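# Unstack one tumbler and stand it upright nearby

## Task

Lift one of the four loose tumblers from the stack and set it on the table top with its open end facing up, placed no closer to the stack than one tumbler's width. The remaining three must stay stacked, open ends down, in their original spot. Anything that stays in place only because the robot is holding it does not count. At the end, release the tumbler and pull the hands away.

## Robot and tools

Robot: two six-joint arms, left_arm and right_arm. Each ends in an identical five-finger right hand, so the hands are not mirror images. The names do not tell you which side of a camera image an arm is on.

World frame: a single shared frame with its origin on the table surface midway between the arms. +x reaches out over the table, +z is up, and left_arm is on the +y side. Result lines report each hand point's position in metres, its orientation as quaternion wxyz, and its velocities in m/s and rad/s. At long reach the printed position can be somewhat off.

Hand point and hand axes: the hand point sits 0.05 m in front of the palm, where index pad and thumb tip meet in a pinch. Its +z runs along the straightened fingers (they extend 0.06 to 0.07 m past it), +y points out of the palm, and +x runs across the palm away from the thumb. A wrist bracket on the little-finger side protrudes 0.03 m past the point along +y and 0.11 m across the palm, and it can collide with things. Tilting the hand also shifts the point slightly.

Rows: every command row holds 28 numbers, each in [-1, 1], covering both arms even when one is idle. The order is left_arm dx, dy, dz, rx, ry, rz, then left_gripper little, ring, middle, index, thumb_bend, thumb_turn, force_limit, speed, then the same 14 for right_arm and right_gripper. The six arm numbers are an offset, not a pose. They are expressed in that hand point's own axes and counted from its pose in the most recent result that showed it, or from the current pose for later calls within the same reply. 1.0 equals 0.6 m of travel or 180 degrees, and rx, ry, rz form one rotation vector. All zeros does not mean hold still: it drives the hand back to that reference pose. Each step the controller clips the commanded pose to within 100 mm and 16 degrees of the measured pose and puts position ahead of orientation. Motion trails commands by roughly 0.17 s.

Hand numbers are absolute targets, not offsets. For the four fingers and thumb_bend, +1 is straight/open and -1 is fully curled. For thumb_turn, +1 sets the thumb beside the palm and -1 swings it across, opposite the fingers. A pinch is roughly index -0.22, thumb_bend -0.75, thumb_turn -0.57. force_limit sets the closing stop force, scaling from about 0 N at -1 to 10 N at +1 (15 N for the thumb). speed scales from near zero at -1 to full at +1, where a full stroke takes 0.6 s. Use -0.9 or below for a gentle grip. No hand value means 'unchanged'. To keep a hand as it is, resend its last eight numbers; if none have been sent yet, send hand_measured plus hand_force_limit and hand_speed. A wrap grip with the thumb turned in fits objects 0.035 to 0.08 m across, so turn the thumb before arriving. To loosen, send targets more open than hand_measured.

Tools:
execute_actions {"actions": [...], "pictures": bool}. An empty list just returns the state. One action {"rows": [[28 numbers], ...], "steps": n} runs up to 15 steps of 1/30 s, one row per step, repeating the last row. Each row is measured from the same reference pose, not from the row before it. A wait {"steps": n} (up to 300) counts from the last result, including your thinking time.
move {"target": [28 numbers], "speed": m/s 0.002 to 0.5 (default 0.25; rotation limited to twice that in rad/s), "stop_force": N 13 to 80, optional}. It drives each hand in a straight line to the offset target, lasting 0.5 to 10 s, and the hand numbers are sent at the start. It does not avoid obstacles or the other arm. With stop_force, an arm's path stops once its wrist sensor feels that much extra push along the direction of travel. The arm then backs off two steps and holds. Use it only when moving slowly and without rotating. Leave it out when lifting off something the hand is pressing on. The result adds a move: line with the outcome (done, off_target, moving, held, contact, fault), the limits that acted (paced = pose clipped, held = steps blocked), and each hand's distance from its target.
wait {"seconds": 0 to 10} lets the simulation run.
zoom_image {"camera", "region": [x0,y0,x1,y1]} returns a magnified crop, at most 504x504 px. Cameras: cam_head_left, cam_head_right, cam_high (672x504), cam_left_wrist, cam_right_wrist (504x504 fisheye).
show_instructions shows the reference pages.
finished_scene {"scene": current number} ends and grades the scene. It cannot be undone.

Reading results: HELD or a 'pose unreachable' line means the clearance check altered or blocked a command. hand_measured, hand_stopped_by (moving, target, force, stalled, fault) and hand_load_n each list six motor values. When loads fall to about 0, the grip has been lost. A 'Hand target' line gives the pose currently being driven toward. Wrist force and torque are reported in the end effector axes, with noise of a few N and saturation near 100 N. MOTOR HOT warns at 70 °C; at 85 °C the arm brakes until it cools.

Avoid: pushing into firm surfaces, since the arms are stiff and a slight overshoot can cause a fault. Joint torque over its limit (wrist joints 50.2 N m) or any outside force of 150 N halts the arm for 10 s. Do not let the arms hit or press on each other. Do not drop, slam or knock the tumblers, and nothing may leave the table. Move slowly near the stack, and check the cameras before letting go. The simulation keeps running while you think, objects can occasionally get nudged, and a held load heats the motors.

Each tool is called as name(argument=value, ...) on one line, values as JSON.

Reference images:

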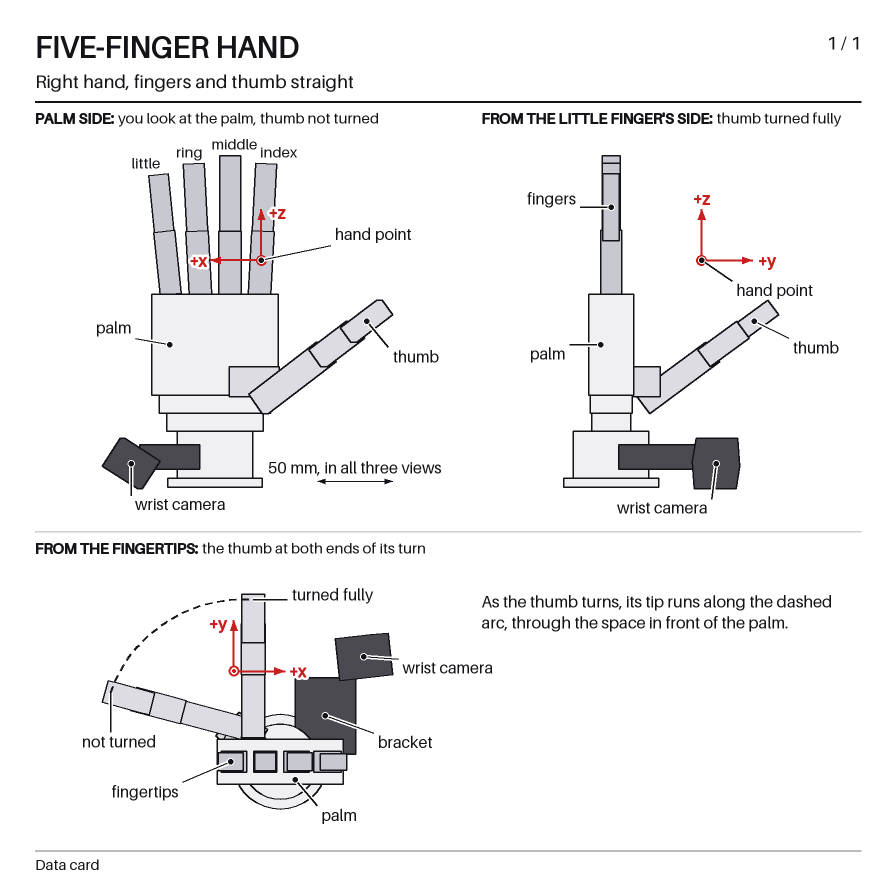

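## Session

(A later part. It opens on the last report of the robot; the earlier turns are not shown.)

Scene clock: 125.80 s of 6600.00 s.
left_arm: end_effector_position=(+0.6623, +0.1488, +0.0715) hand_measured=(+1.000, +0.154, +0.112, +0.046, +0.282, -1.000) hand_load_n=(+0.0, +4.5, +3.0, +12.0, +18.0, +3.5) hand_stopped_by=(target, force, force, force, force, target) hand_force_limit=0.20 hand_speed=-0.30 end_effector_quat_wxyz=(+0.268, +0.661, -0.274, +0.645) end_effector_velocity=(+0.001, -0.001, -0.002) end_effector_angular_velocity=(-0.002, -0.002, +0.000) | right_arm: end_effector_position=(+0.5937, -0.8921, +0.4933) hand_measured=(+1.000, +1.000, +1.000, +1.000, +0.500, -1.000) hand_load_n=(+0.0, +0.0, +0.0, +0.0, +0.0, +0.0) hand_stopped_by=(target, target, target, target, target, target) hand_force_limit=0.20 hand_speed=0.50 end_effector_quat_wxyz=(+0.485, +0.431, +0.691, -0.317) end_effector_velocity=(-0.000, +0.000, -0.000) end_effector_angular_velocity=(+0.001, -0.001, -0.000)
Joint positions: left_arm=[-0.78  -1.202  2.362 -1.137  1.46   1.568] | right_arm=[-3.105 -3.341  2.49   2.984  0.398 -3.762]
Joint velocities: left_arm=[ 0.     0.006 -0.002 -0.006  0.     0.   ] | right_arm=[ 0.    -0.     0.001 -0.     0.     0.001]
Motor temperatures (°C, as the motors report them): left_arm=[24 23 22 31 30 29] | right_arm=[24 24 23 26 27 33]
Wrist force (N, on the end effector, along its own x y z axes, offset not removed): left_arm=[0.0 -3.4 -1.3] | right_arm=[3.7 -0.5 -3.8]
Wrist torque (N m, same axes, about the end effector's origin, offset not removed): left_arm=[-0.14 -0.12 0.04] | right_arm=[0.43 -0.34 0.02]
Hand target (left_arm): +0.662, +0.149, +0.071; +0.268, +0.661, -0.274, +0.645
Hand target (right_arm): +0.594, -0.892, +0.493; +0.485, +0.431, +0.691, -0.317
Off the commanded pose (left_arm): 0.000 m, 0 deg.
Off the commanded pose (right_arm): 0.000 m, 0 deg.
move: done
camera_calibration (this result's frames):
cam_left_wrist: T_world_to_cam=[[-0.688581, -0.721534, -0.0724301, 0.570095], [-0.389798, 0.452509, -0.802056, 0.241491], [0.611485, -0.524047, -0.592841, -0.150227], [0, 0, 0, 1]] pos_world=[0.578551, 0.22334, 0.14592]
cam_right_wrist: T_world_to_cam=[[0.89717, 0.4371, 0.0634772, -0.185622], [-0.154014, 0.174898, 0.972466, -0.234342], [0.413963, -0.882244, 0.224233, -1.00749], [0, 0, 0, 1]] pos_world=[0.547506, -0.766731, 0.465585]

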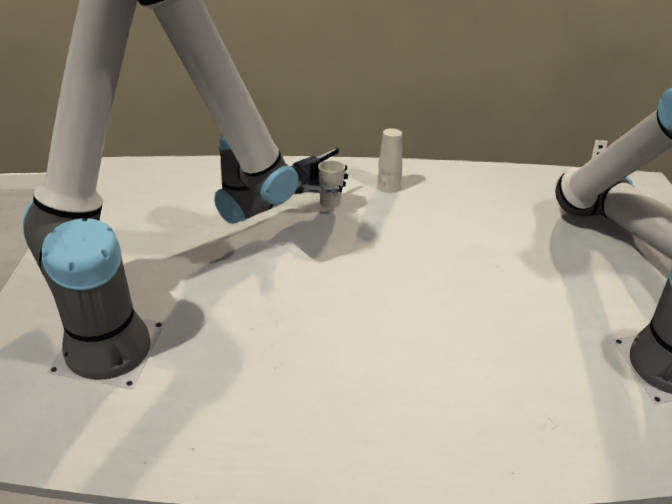

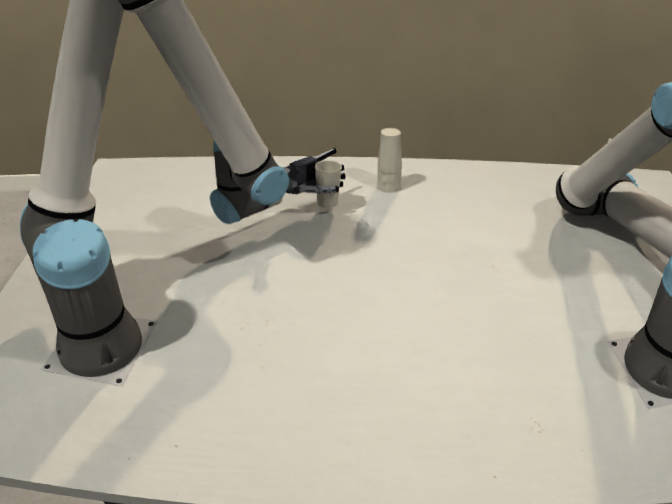

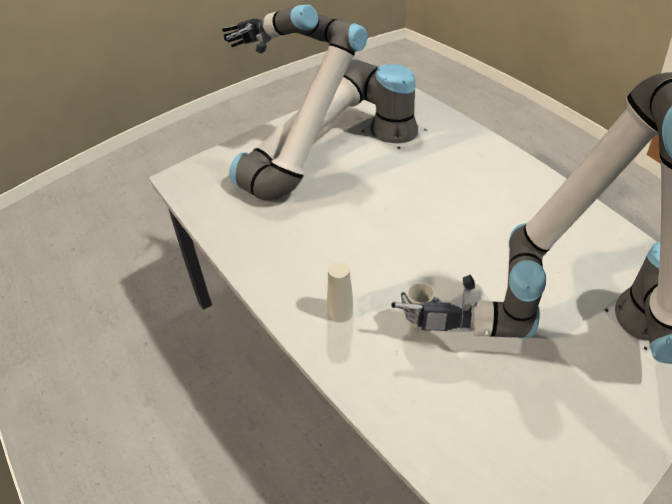

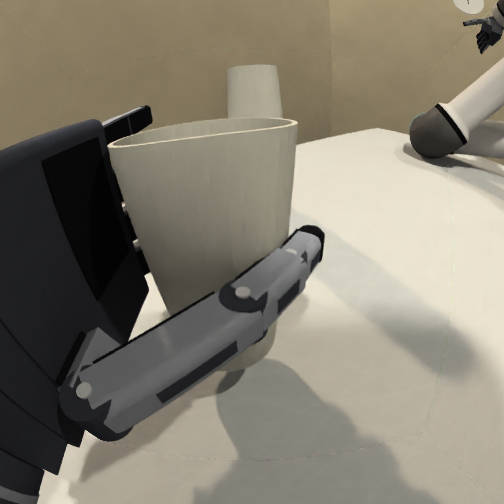

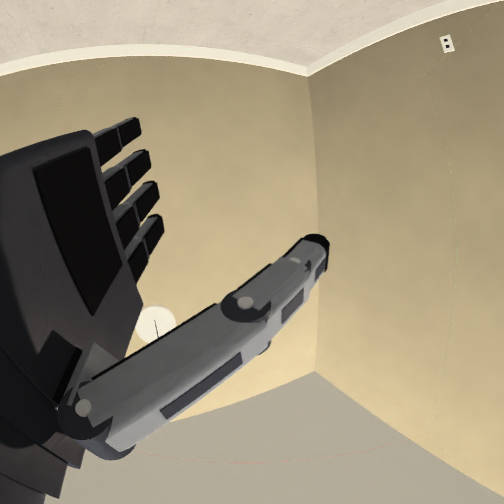

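Lower slowly to contact.

move(target=[-0.07,0,0,0,0,0,1,-1,-1,-1,-1,-1,0.2,-0.3,0,0,0,0,0,0,1,1,1,1,0.5,-1,0.2,0.5], speed=0.006, stop_force=13)

move(target=[0,0,0,0,0,0,1,1,1,1,1,-1,0.2,0,0,0,0,0,0,0,1,1,1,1,0.5,-1,0.2,0.5])

move(target=[0.03,-0.03,-0.25,0,0,0,1,1,1,1,1,-1,0.2,0,0,0,0,0,0,0,1,1,1,1,0.5,-1,0.2,0.5], speed=0.08)

Scene clock: 133.83 s of 6600.00 s.
left_arm: end_effector_position=(+0.6619, +0.1492, +0.0479) hand_measured=(+1.000, +0.154, +0.112, +0.046, +0.282, -1.000) hand_load_n=(+0.0, +3.5, +2.0, +10.0, +16.5, -0.5) hand_stopped_by=(target, force, force, force, force, target) hand_force_limit=0.20 hand_speed=-0.30 end_effector_quat_wxyz=(+0.268, +0.660, -0.274, +0.645) end_effector_velocity=(-0.000, +0.001, +0.000) end_effector_angular_velocity=(+0.003, +0.001, +0.000) | right_arm: end_effector_position=(+0.5937, -0.8921, +0.4933) hand_measured=(+1.000, +1.000, +1.000, +1.000, +0.500, -1.000) hand_load_n=(+0.0, +0.0, +0.0, +0.0, +0.0, +0.0) hand_stopped_by=(target, target, target, target, target, target) hand_force_limit=0.20 hand_speed=0.50 end_effector_quat_wxyz=(+0.485, +0.431, +0.691, -0.317) end_effector_velocity=(+0.000, -0.000, +0.000) end_effector_angular_velocity=(+0.001, -0.002, -0.001)
Joint positions: left_arm=[-0.78  -1.152  2.366 -1.192  1.46   1.568] | right_arm=[-3.105 -3.341  2.49   2.984  0.398 -3.762]
Joint velocities: left_arm=[ 0.001 -0.003  0.     0.005  0.     0.002] | right_arm=[ 0.    -0.    -0.     0.    -0.     0.003]
Motor temperatures (°C, as the motors report them): left_arm=[24 23 22 31 30 29] | right_arm=[24 24 23 26 27 33]
Wrist force (N, on the end effector, along its own x y z axes, offset not removed): left_arm=[3.2 -2.6 -2.2] | right_arm=[1.2 0.4 -1.5]
Wrist torque (N m, same axes, about the end effector's origin, offset not removed): left_arm=[-0.33 0.16 -0.22] | right_arm=[0.57 0.12 -0.15]
Hand target (left_arm): +0.662, +0.149, +0.048; +0.268, +0.660, -0.274, +0.646
Hand target (right_arm): +0.594, -0.892, +0.493; +0.485, +0.431, +0.691, -0.317
Off the commanded pose (left_arm): 0.018 m, 0 deg.
Off the commanded pose (right_arm): 0.000 m, 0 deg.
After step 90, 0.77 s passed at rest.
move: contact (left_arm)
camera_calibration (this result's frames):
cam_left_wrist: T_world_to_cam=[[-0.688568, -0.721551, -0.0723759, 0.568378], [-0.389766, 0.452408, -0.802128, 0.222258], [0.61152, -0.52411, -0.592749, -0.163803], [0, 0, 0, 1]] pos_world=[0.578164, 0.223712, 0.122322]
cam_right_wrist: T_world_to_cam=[[0.89717, 0.4371, 0.0634772, -0.185622], [-0.154014, 0.174898, 0.972466, -0.234343], [0.413963, -0.882244, 0.224233, -1.00749], [0, 0, 0, 1]] pos_world=[0.547506, -0.766731, 0.465585]

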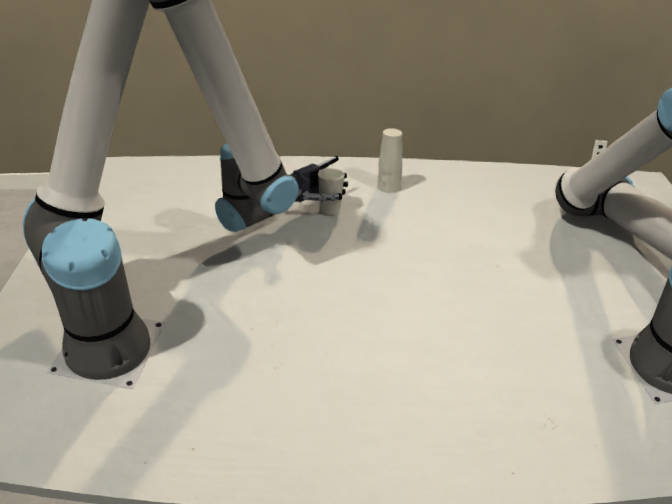

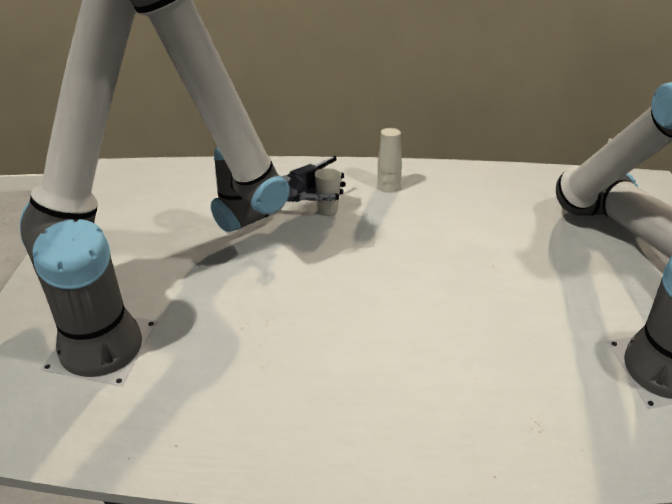

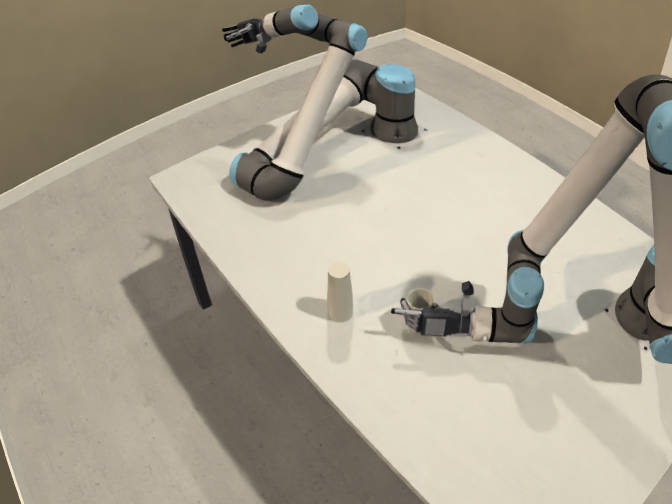

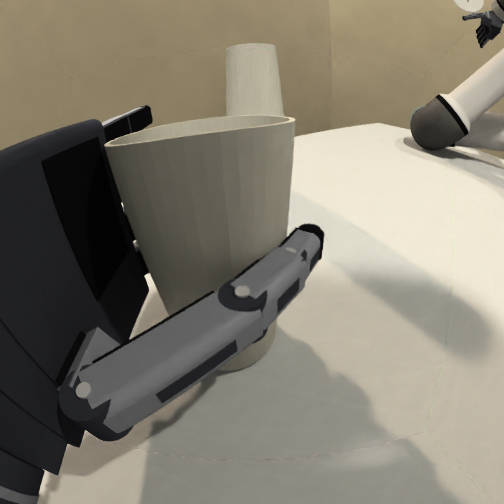

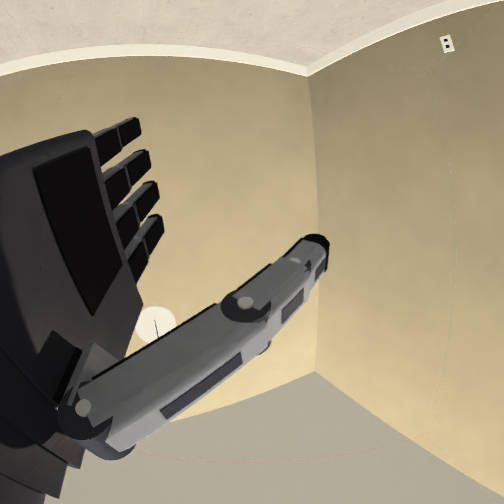

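Scene clock: 134.80 s of 6600.00 s.
left_arm: end_effector_position=(+0.6619, +0.1492, +0.0479) hand_measured=(+1.000, +1.000, +1.000, +1.000, +1.000, -1.000) hand_load_n=(+0.0, +0.0, +0.0, +0.0, +0.0, +0.0) hand_stopped_by=(target, target, target, target, target, target) hand_force_limit=0.20 hand_speed=0.00 end_effector_quat_wxyz=(+0.268, +0.660, -0.274, +0.645) end_effector_velocity=(+0.000, +0.000, +0.000) end_effector_angular_velocity=(-0.001, +0.000, +0.000) | right_arm: end_effector_position=(+0.5937, -0.8921, +0.4933) hand_measured=(+1.000, +1.000, +1.000, +1.000, +0.500, -1.000) hand_load_n=(+0.0, +0.0, +0.0, +0.0, +0.0, +0.0) hand_stopped_by=(target, target, target, target, target, target) hand_force_limit=0.20 hand_speed=0.50 end_effector_quat_wxyz=(+0.485, +0.431, +0.691, -0.317) end_effector_velocity=(-0.000, -0.000, -0.000) end_effector_angular_velocity=(-0.000, -0.000, -0.000)
Joint positions: left_arm=[-0.78  -1.152  2.366 -1.192  1.46   1.568] | right_arm=[-3.105 -3.341  2.49   2.984  0.398 -3.762]
Joint velocities: left_arm=[ 0.    -0.    -0.     0.     0.    -0.001] | right_arm=[-0. -0.  0. -0. -0.  0.]
Motor temperatures (°C, as the motors report them): left_arm=[24 23 22 31 30 29] | right_arm=[24 24 23 26 27 33]
Wrist force (N, on the end effector, along its own x y z axes, offset not removed): left_arm=[1.2 -1.5 -1.7] | right_arm=[1.7 -1.2 -1.2]
Wrist torque (N m, same axes, about the end effector's origin, offset not removed): left_arm=[0.13 -0.16 0.15] | right_arm=[0.36 -0.15 -0.12]
Hand target (left_arm): +0.662, +0.149, +0.048; +0.268, +0.660, -0.274, +0.645
Hand target (right_arm): +0.594, -0.892, +0.493; +0.485, +0.431, +0.691, -0.317
Off the commanded pose (left_arm): 0.000 m, 0 deg.
Off the commanded pose (right_arm): 0.000 m, 0 deg.
move: done
camera_calibration (this result's frames):
cam_left_wrist: T_world_to_cam=[[-0.688568, -0.72155, -0.0723779, 0.568379], [-0.389772, 0.452415, -0.802121, 0.222251], [0.611516, -0.524105, -0.592759, -0.163796], [0, 0, 0, 1]] pos_world=[0.578159, 0.223719, 0.122319]
cam_right_wrist: T_world_to_cam=[[0.89717, 0.4371, 0.0634774, -0.185622], [-0.154015, 0.174898, 0.972466, -0.234342], [0.413963, -0.882244, 0.224233, -1.00749], [0, 0, 0, 1]] pos_world=[0.547506, -0.766731, 0.465585]

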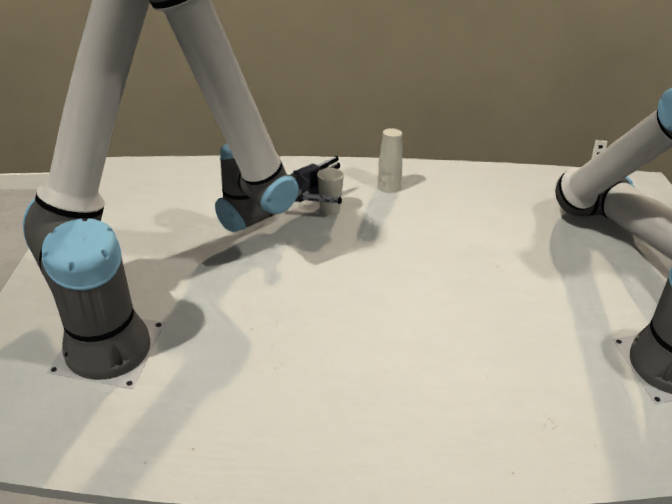

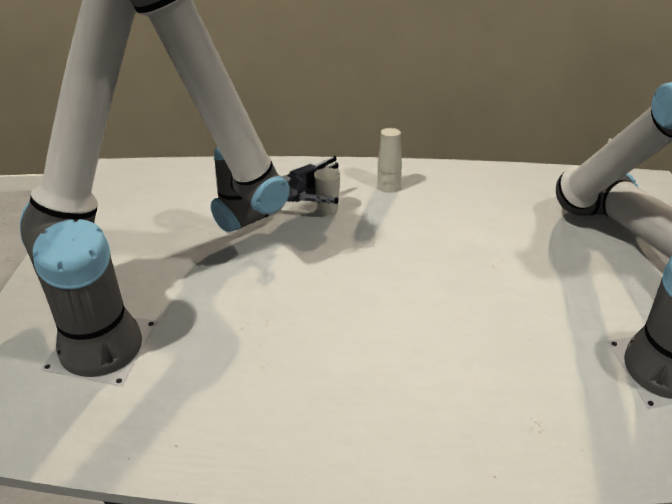

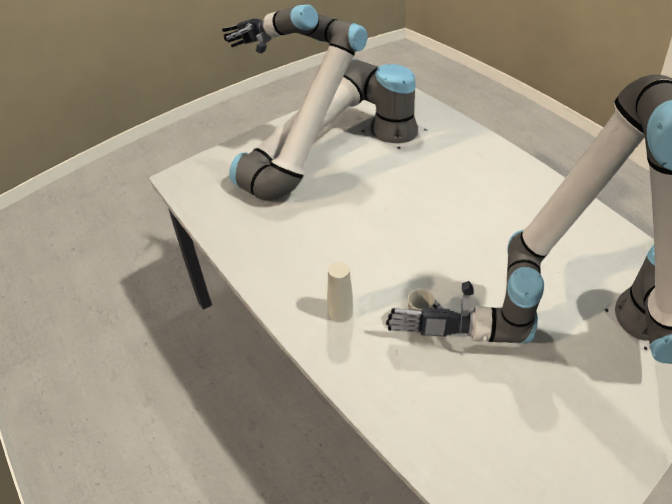

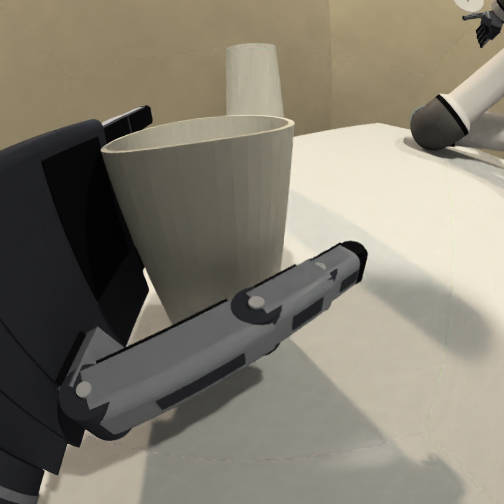

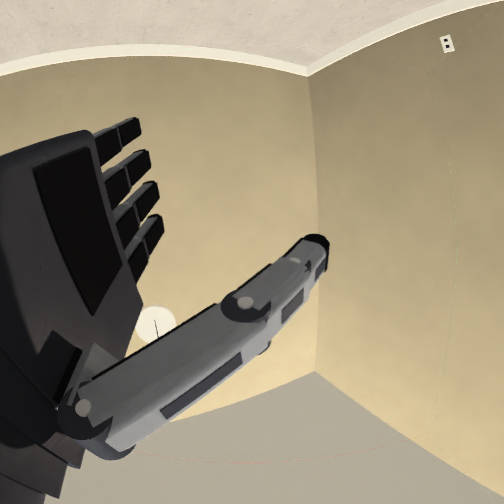

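Scene clock: 137.20 s of 6600.00 s.
left_arm: end_effector_position=(+0.5692, +0.2676, +0.0694) hand_measured=(+1.000, +1.000, +1.000, +1.000, +1.000, -1.000) hand_load_n=(+0.0, +0.0, +0.0, +0.0, +0.0, +0.0) hand_stopped_by=(target, target, target, target, target, target) hand_force_limit=0.20 hand_speed=0.00 end_effector_quat_wxyz=(+0.268, +0.660, -0.274, +0.645) end_effector_velocity=(-0.001, +0.003, +0.000) end_effector_angular_velocity=(+0.001, +0.000, +0.002) | right_arm: end_effector_position=(+0.5937, -0.8921, +0.4933) hand_measured=(+1.000, +1.000, +1.000, +1.000, +0.500, -1.000) hand_load_n=(+0.0, +0.0, +0.0, +0.0, +0.0, +0.0) hand_stopped_by=(target, target, target, target, target, target) hand_force_limit=0.20 hand_speed=0.50 end_effector_quat_wxyz=(+0.485, +0.431, +0.691, -0.317) end_effector_velocity=(+0.000, +0.000, +0.000) end_effector_angular_velocity=(-0.000, -0.001, -0.000)
Joint positions: left_arm=[-0.776 -1.334  2.63  -1.273  1.464  1.568] | right_arm=[-3.105 -3.341  2.49   2.984  0.398 -3.762]
Joint velocities: left_arm=[ 0.002 -0.003  0.004 -0.    -0.     0.   ] | right_arm=[ 0.    -0.    -0.     0.    -0.     0.001]
Motor temperatures (°C, as the motors report them): left_arm=[24 23 22 31 30 29] | right_arm=[24 24 23 26 27 33]
Wrist force (N, on the end effector, along its own x y z axes, offset not removed): left_arm=[-0.7 -2.8 -1.4] | right_arm=[2.2 0.0 -1.8]
Wrist torque (N m, same axes, about the end effector's origin, offset not removed): left_arm=[-0.13 0.05 -0.08] | right_arm=[0.36 -0.28 0.01]
Hand target (left_arm): +0.569, +0.268, +0.069; +0.268, +0.660, -0.274, +0.645
Hand target (right_arm): +0.594, -0.892, +0.493; +0.485, +0.431, +0.691, -0.317
Off the commanded pose (left_arm): 0.000 m, 0 deg.
Off the commanded pose (right_arm): 0.000 m, 0 deg.
move: done
camera_calibration (this result's frames):
cam_left_wrist: T_world_to_cam=[[-0.688586, -0.721535, -0.0723676, 0.591549], [-0.389764, 0.452416, -0.802125, 0.14978], [0.611501, -0.524126, -0.592755, -0.0322744], [0, 0, 0, 1]] pos_world=[0.485447, 0.342144, 0.143821]
cam_right_wrist: T_world_to_cam=[[0.89717, 0.4371, 0.0634772, -0.185622], [-0.154014, 0.174898, 0.972466, -0.234343], [0.413963, -0.882244, 0.224233, -1.00749], [0, 0, 0, 1]] pos_world=[0.547506, -0.766731, 0.465585]

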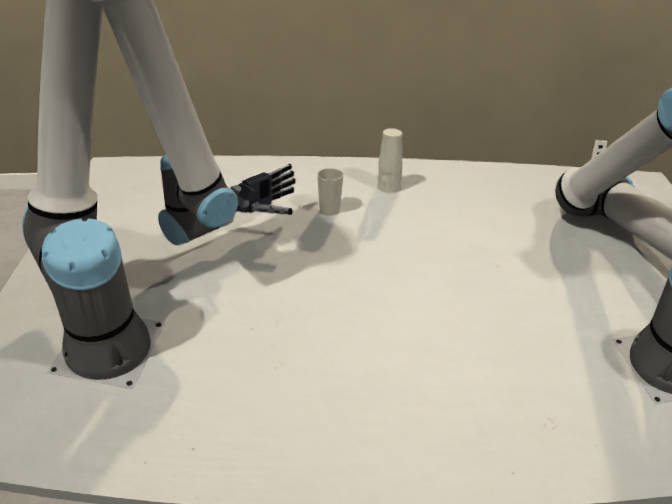

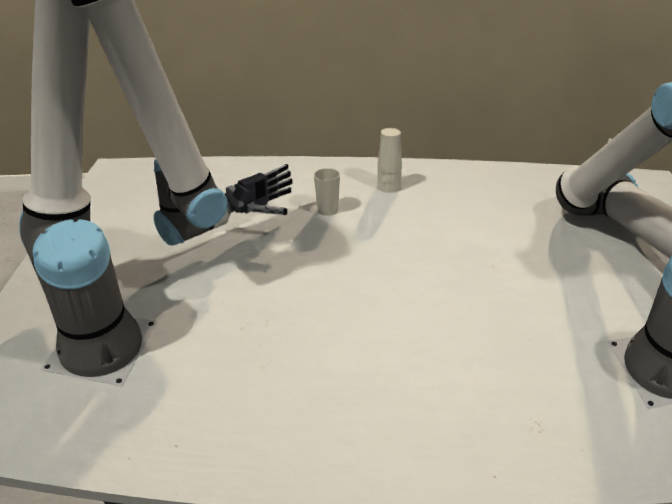

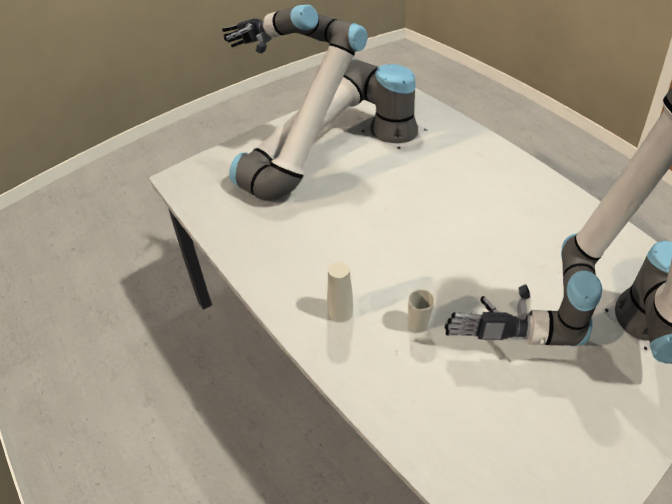

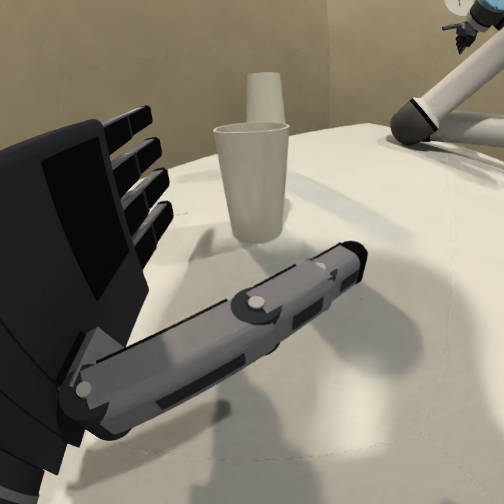

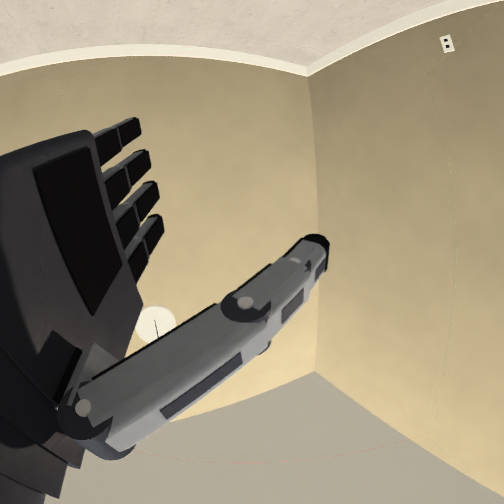

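finished_scene(scene=1)

The scene is finished: the task was done.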